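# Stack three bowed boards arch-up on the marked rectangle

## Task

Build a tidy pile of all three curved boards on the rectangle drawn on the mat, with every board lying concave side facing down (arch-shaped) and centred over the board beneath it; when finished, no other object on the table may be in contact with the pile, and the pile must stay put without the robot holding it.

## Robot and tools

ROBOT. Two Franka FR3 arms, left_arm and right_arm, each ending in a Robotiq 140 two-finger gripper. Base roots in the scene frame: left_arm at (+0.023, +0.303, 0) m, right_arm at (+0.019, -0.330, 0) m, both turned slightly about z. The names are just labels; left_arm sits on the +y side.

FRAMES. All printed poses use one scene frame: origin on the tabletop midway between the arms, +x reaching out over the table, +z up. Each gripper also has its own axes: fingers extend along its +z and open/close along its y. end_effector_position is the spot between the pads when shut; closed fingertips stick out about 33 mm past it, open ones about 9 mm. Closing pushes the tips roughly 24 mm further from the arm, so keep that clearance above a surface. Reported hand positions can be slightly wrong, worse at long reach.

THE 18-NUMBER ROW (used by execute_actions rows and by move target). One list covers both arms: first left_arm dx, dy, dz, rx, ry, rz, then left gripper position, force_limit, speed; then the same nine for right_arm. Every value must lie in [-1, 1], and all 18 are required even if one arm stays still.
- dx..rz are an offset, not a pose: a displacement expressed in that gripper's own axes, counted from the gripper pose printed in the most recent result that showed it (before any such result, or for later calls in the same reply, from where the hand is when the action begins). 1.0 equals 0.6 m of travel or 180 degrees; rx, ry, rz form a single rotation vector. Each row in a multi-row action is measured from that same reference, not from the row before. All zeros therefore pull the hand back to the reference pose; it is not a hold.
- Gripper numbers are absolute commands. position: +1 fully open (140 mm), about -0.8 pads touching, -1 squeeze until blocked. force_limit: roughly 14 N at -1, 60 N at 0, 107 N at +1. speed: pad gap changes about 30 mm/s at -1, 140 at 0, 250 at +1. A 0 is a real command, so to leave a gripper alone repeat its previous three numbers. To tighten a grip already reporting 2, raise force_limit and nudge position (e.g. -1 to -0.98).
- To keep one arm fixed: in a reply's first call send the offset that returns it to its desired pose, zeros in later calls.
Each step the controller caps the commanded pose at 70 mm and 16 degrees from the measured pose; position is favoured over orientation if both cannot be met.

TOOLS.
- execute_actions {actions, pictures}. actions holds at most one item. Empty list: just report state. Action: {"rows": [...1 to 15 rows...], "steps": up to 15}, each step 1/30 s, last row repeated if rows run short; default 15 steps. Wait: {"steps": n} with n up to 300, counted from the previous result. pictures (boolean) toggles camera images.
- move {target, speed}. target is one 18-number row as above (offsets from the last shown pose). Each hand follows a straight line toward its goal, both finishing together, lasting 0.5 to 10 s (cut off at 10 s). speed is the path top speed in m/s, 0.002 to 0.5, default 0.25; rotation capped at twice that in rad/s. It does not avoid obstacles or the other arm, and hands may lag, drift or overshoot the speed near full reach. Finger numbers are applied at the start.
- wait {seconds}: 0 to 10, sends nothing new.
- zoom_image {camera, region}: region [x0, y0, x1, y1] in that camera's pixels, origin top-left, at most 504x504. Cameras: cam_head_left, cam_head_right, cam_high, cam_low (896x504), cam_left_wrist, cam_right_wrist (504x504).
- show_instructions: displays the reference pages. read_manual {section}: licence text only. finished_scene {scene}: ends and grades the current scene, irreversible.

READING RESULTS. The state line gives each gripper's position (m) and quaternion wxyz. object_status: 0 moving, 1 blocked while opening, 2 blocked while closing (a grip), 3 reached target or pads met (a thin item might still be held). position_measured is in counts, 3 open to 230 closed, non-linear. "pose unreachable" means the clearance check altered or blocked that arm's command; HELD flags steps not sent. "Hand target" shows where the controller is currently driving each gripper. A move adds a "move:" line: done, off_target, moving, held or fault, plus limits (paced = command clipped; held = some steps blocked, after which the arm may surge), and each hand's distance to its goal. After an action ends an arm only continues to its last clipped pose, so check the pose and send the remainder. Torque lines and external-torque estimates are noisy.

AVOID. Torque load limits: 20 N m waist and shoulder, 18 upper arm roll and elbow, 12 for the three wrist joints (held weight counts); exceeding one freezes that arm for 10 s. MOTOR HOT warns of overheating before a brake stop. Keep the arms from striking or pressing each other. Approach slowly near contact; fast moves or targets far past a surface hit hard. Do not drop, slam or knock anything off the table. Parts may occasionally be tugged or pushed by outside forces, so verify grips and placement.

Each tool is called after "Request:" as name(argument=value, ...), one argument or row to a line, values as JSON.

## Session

Request:
execute_actions(
  actions=[],
)

Request:
show_instructions(
)

Scene clock: 0.00 s of 6800.00 s.
left_arm: end_effector_position=(+0.5754, +0.4247, +0.3689) position_measured=230 object_status=3 end_effector_quat_wxyz=(-0.214, -0.203, +0.955, +0.010) | right_arm: end_effector_position=(+0.6091, -0.0061, +0.2472) position_measured=71 object_status=3 end_effector_quat_wxyz=(-0.075, -0.456, +0.777, -0.427)
Joint positions: left_arm=[ 0.453  0.698 -0.13  -0.632  0.095  0.896  1.337] | right_arm=[ 1.031  0.768 -0.143 -1.084 -0.691  1.414  1.363]
Joint velocities: left_arm=[ 0.    -0.001 -0.002  0.001  0.001  0.    -0.001] | right_arm=[-0.     0.     0.    -0.    -0.001  0.    -0.   ]
Joint torques (N m, as the joint torque sensors report them, + toward a larger angle): no reading
External joint torques (N m, as the arm's controller estimates them; a push from outside toward a larger angle lowers the number): no reading
Hand target (left_arm): +0.575, +0.425, +0.369; -0.214, -0.203, +0.955, +0.010
Hand target (right_arm): +0.609, -0.006, +0.247; -0.075, -0.456, +0.777, -0.427
camera_calibration (this result's frames):
cam_left_wrist: T_world_to_cam=[[-0.528394, 0.821657, 0.213725, -0.138885], [0.84066, 0.541551, -0.00359868, -0.706038], [-0.1187, 0.177769, -0.976887, 0.549733], [0, 0, 0, 1]] pos_world=[0.585406, 0.398746, 0.564169]
cam_right_wrist: T_world_to_cam=[[-0.924087, -0.066141, -0.376414, 0.647585], [0.161512, 0.825053, -0.541481, 0.0703084], [0.346376, -0.561171, -0.751738, 0.137832], [0, 0, 0, 1]] pos_world=[0.539328, 0.0621709, 0.385444]

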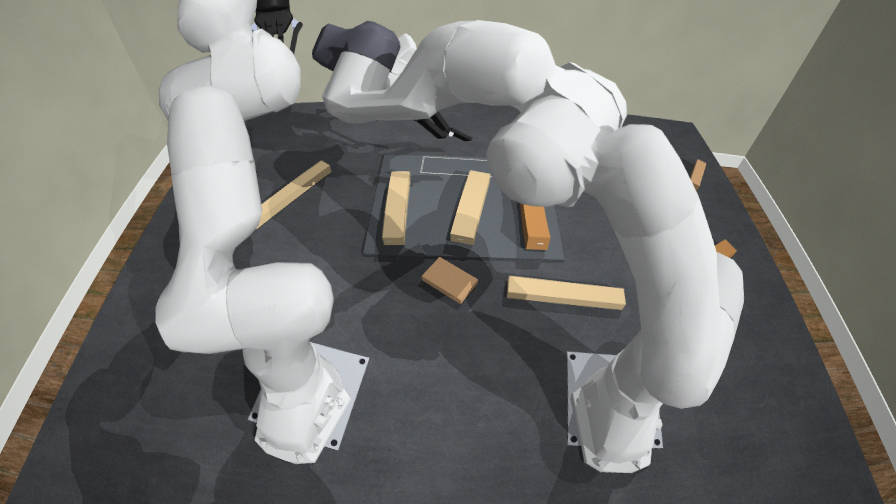

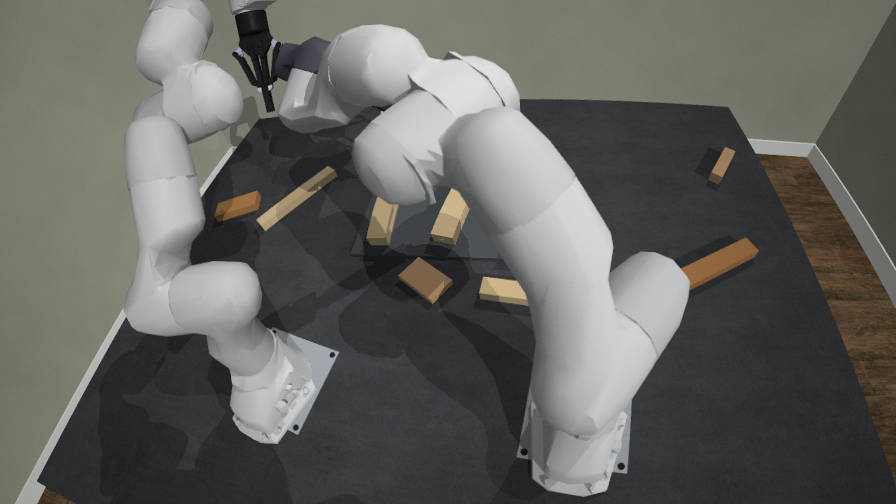

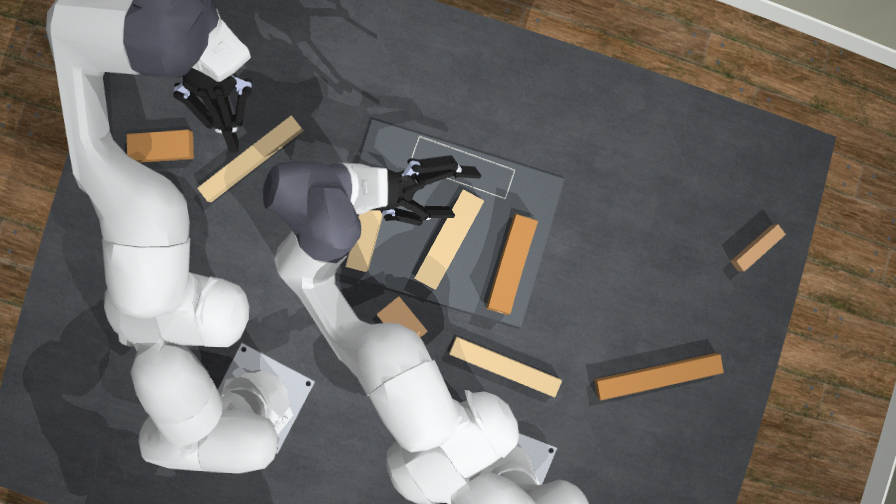

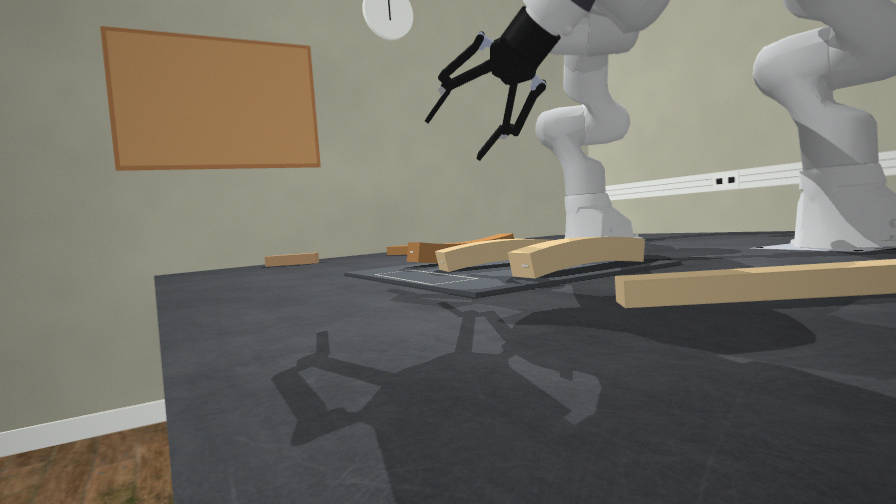

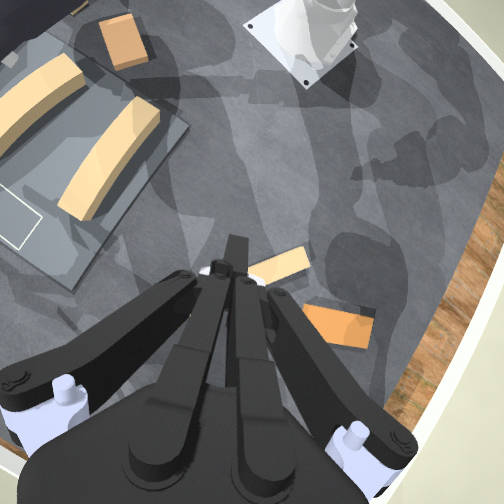

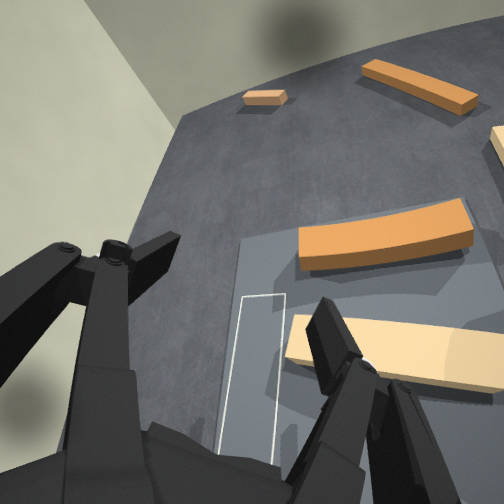

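Reference images for this scene: manual page 1, manual page 2, manual page 3, manual page 4, manual page 5, manual page 6, manual page 7.

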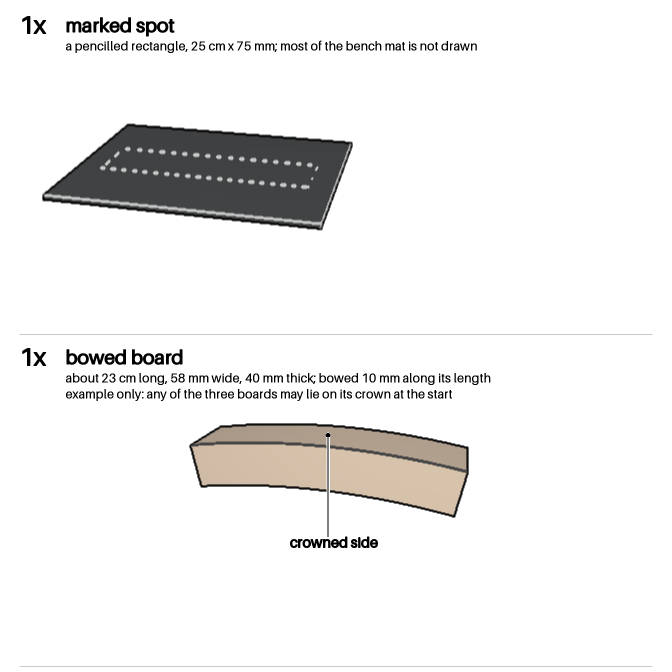

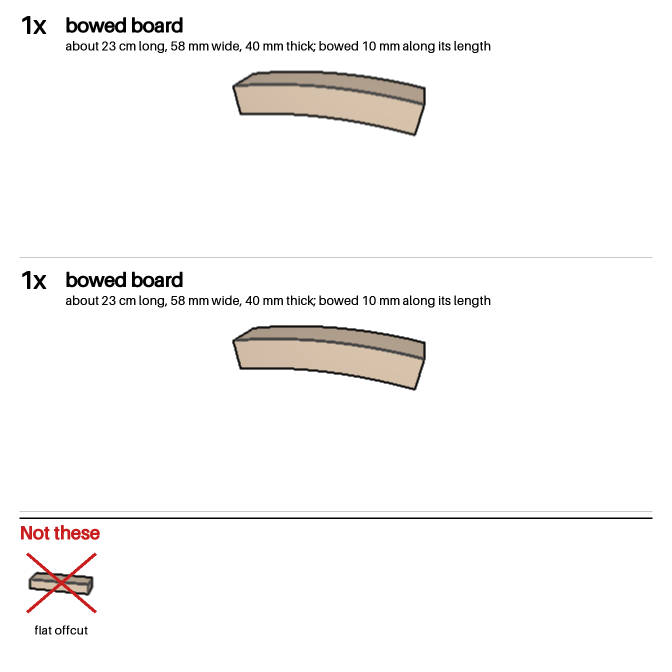

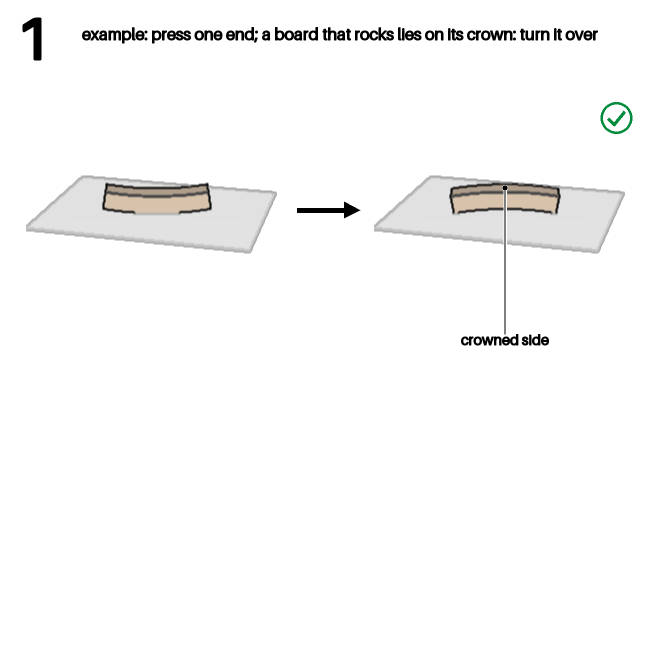

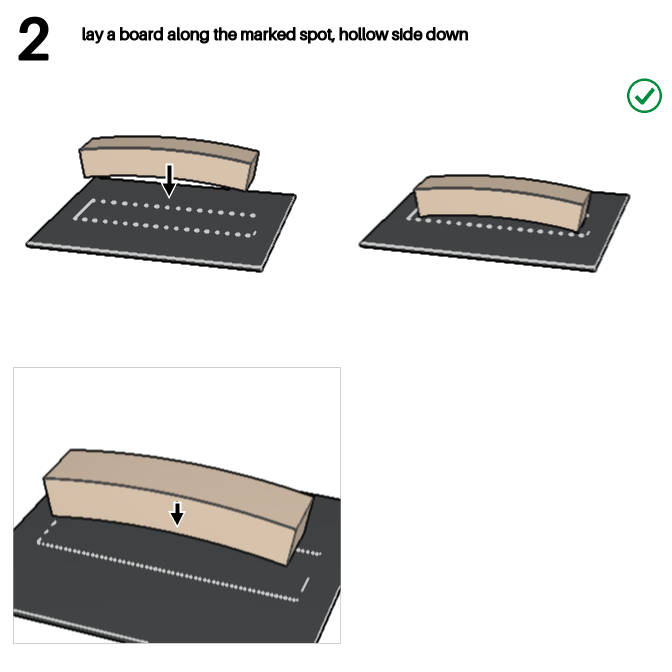

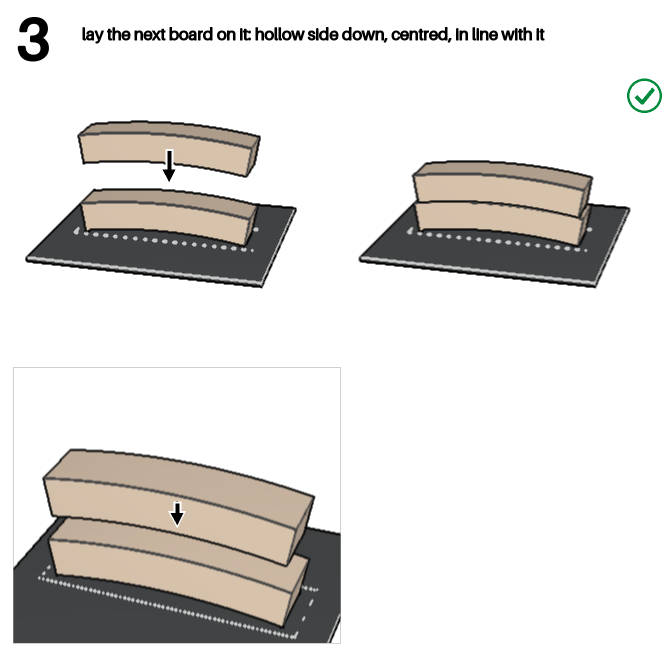

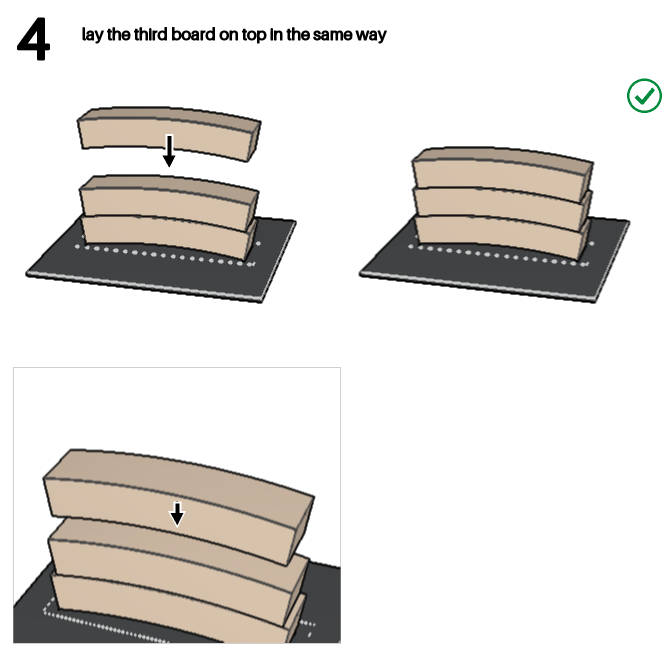

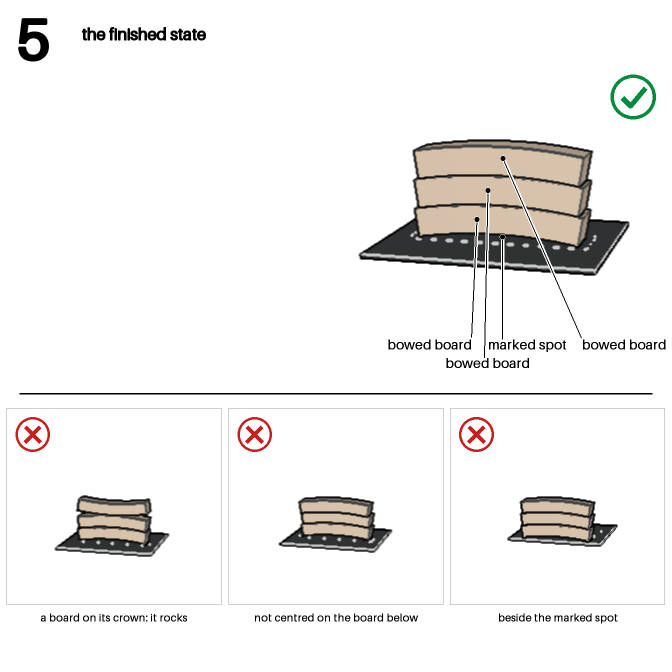

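Request:
move(
  target=[0.108,-0.338,0.32,-0.0075,-0.14,0.194,0.5,0.5,0,0.233,0.27,0.297,0.059,-0.335,-0.61,0.5,0.8,0],
  speed=0.35,
)

Scene clock: 26.00 s of 6800.00 s.
left_arm: end_effector_position=(+0.5206, +0.2051, +0.1964) position_measured=66 object_status=3 end_effector_quat_wxyz=(-0.003, +0.092, +0.996, +0.001) | right_arm: end_effector_position=(+0.4506, -0.1876, +0.1105) position_measured=66 object_status=3 end_effector_quat_wxyz=(-0.001, +1.000, -0.003, +0.010)
Joint positions: left_arm=[ 0.359 -0.096 -0.355 -2.236 -0.037  2.14   1.588] | right_arm=[ 1.17  -0.173 -0.763 -2.53  -0.187  2.415 -1.108]
Joint velocities: left_arm=[ 0.    -0.     0.001 -0.001 -0.001 -0.     0.003] | right_arm=[ 0.001  0.001 -0.002  0.001  0.004 -0.003 -0.033]
Joint torques (N m, as the joint torque sensors report them, + toward a larger angle): left_arm=[ -0.77 -27.22   0.27  23.94   0.03   2.8    0.29] | right_arm=[  0.8  -15.64   0.55  24.38   1.29   1.97  -0.28]
External joint torques (N m, as the arm's controller estimates them; a push from outside toward a larger angle lowers the number): left_arm=[-0.77 -0.94 -0.66  0.66 -0.66  0.41  0.29] | right_arm=[ 0.74  1.13 -2.56  3.57  0.71 -0.59 -0.28]
Hand target (left_arm): +0.521, +0.203, +0.197; -0.001, +0.096, +0.995, +0.000
Hand target (right_arm): +0.451, -0.188, +0.110; -0.000, +1.000, +0.003, +0.008
Off the commanded pose (left_arm): 0.006 m, 1 deg.
Off the commanded pose (right_arm): 0.004 m, 1 deg.
After step 90, 18.27 s passed at rest.
move: off_target (left_arm, right_arm); limits=paced
camera_calibration (this result's frames):
cam_left_wrist: T_world_to_cam=[[-0.0179484, 0.999209, 0.0354851, -0.217719], [0.926527, 0.00328228, 0.376213, -0.55059], [0.375799, 0.0396303, -0.925853, 0.17462], [0, 0, 0, 1]] pos_world=[0.440606, 0.212434, 0.376538]
cam_right_wrist: T_world_to_cam=[[0.37643, -0.926117, -0.024641, -0.348492], [-0.905029, -0.373285, 0.203913, 0.344989], [-0.198046, -0.0544583, -0.978679, 0.353498], [0, 0, 0, 1]] pos_world=[0.513417, -0.174714, 0.267026]

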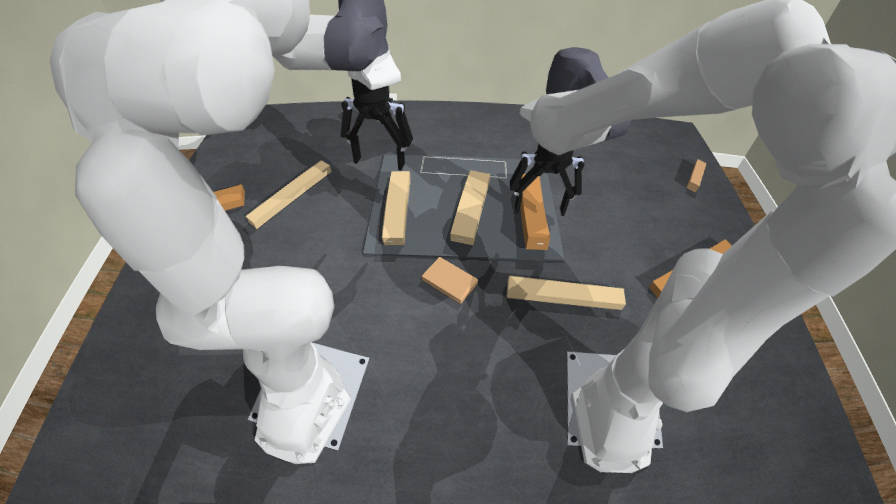

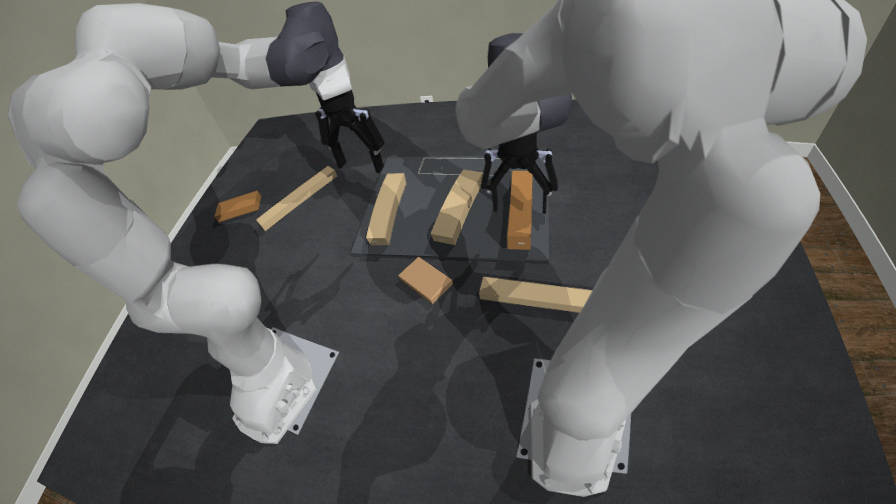

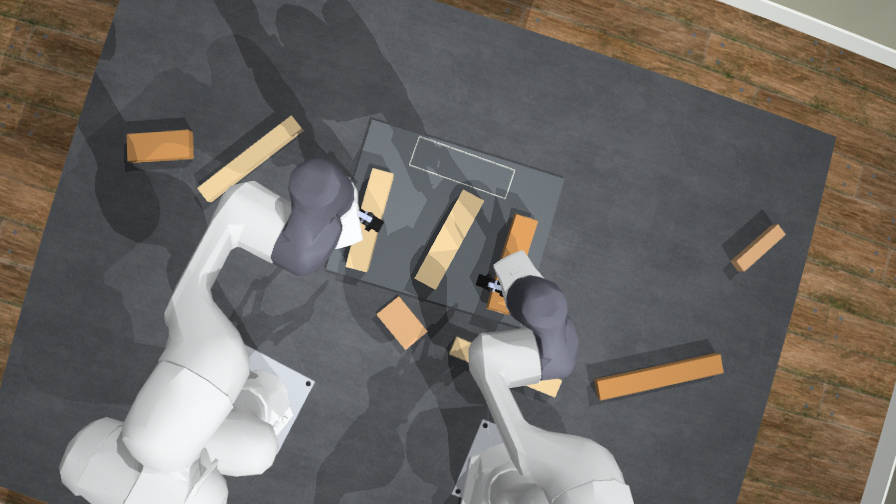

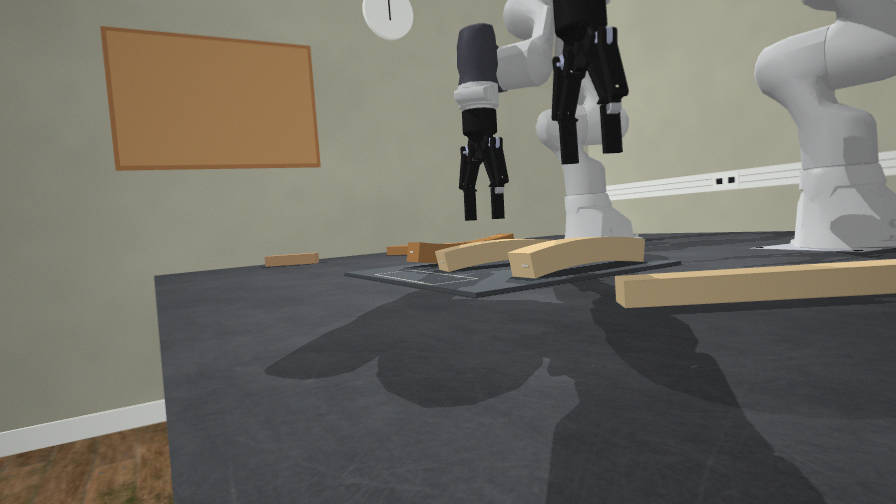

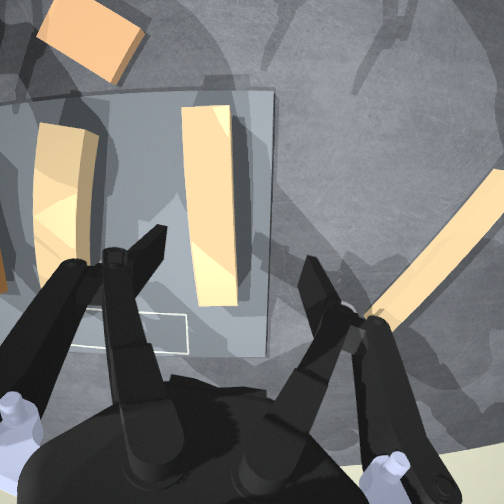

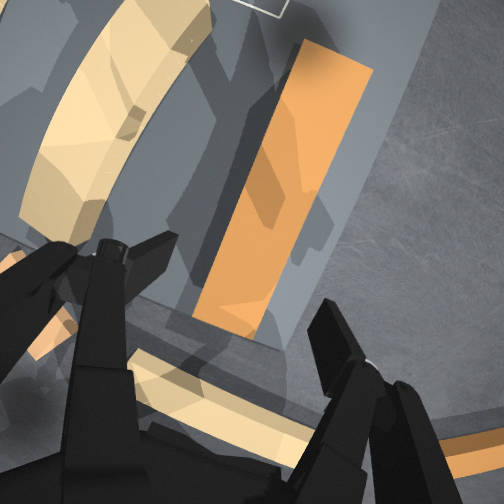

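Request:
move(
  target=[0,0,0,0,0,0,0.5,0.5,0,0.025,0,0.115,0,-0.006,0.005,0.5,0.8,0],
  speed=0.15,
)

Scene clock: 34.57 s of 6800.00 s.
left_arm: end_effector_position=(+0.5206, +0.2051, +0.1963) position_measured=66 object_status=3 end_effector_quat_wxyz=(-0.002, +0.092, +0.996, +0.001) | right_arm: end_effector_position=(+0.4648, -0.1898, +0.0410) position_measured=66 object_status=3 end_effector_quat_wxyz=(-0.000, +1.000, -0.019, -0.002)
Joint positions: left_arm=[ 0.359 -0.096 -0.355 -2.236 -0.037  2.141  1.588] | right_arm=[ 1.158  0.109 -0.746 -2.501  0.14   2.572 -1.331]
Joint velocities: left_arm=[-0.001 -0.001  0.001  0.001  0.001 -0.    -0.001] | right_arm=[-0.001  0.001  0.     0.001  0.005 -0.001 -0.036]
Joint torques (N m, as the joint torque sensors report them, + toward a larger angle): left_arm=[  0.03 -26.47   1.06  24.86   0.58   2.17   0.1 ] | right_arm=[ -1.67 -21.09  -0.96  22.23   1.11   2.74  -0.22]
External joint torques (N m, as the arm's controller estimates them; a push from outside toward a larger angle lowers the number): left_arm=[-0.01 -0.19  0.09  1.54 -0.11 -0.24  0.1 ] | right_arm=[-1.72  1.95  0.99  3.46  0.65  0.23 -0.22]
Hand target (left_arm): +0.521, +0.205, +0.196; -0.003, +0.092, +0.996, +0.001
Hand target (right_arm): +0.466, -0.189, +0.041; -0.001, +1.000, -0.012, -0.001
Off the commanded pose (left_arm): 0.000 m, 0 deg.
Off the commanded pose (right_arm): 0.003 m, 1 deg.
After step 90, 4.20 s passed at rest.
move: done
camera_calibration (this result's frames):
cam_left_wrist: T_world_to_cam=[[-0.017737, 0.999215, 0.0354344, -0.217811], [0.92652, 0.00310458, 0.376232, -0.550529], [0.375827, 0.0395039, -0.925848, 0.174616], [0, 0, 0, 1]] pos_world=[0.440587, 0.212451, 0.376512]
cam_right_wrist: T_world_to_cam=[[0.345907, -0.937697, -0.0327447, -0.345263], [-0.911258, -0.344058, 0.226346, 0.378708], [-0.22351, -0.0484558, -0.973496, 0.300984], [0, 0, 0, 1]] pos_world=[0.531803, -0.178869, 0.195982]

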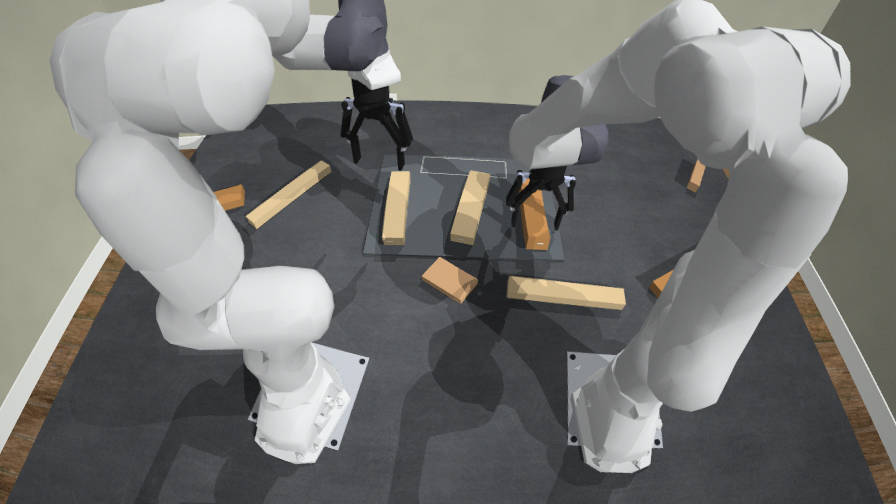

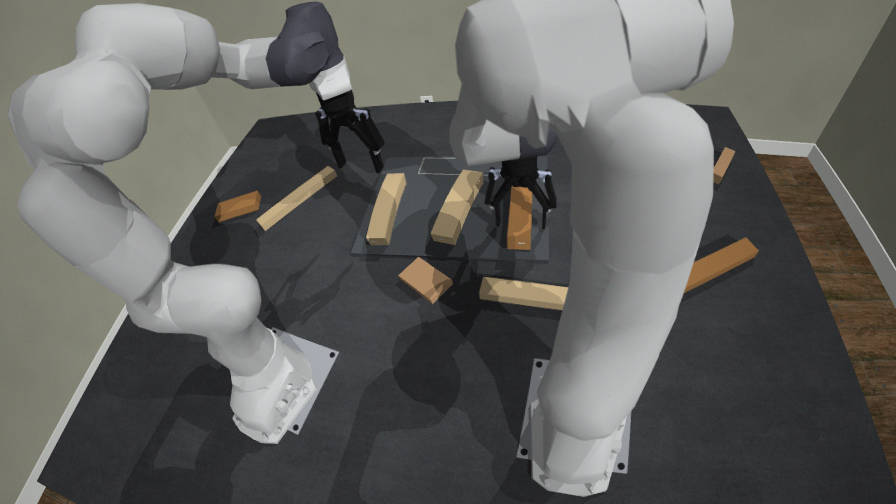

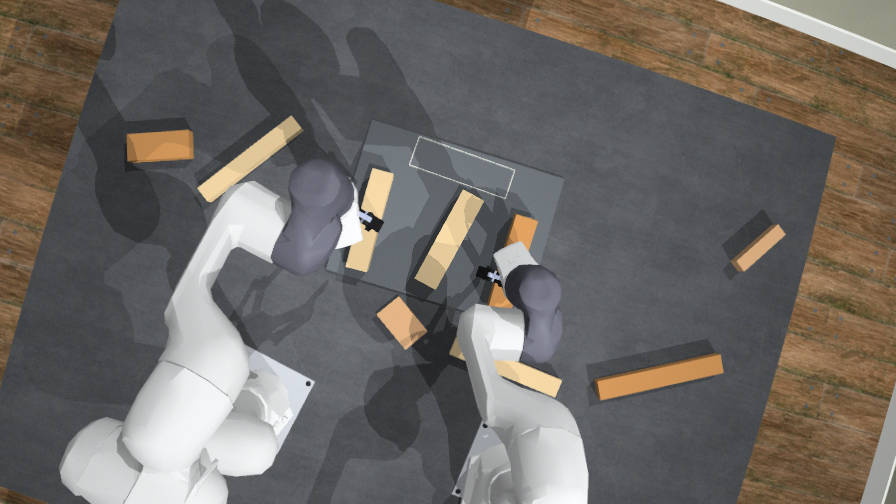

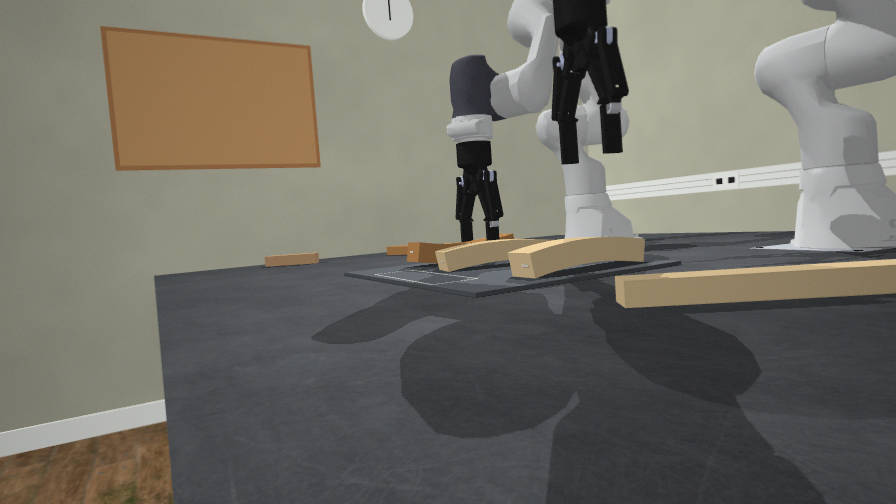

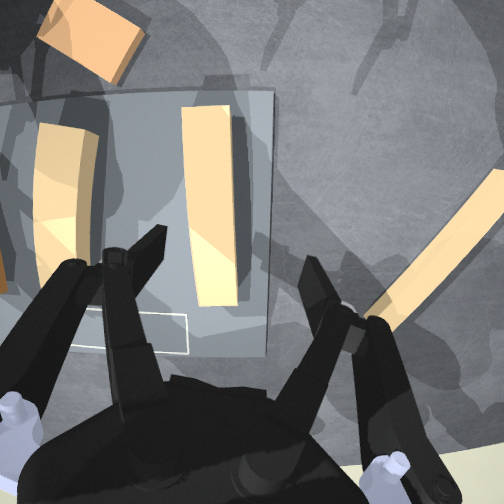

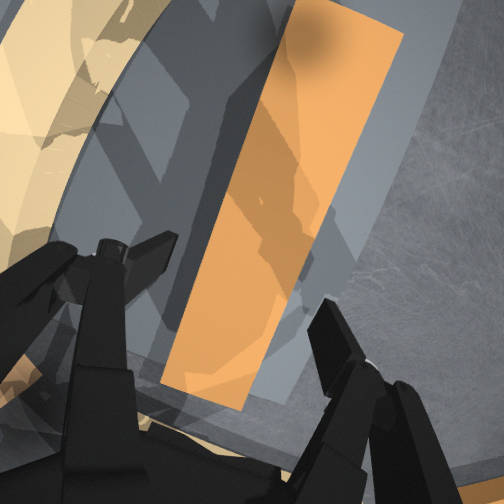

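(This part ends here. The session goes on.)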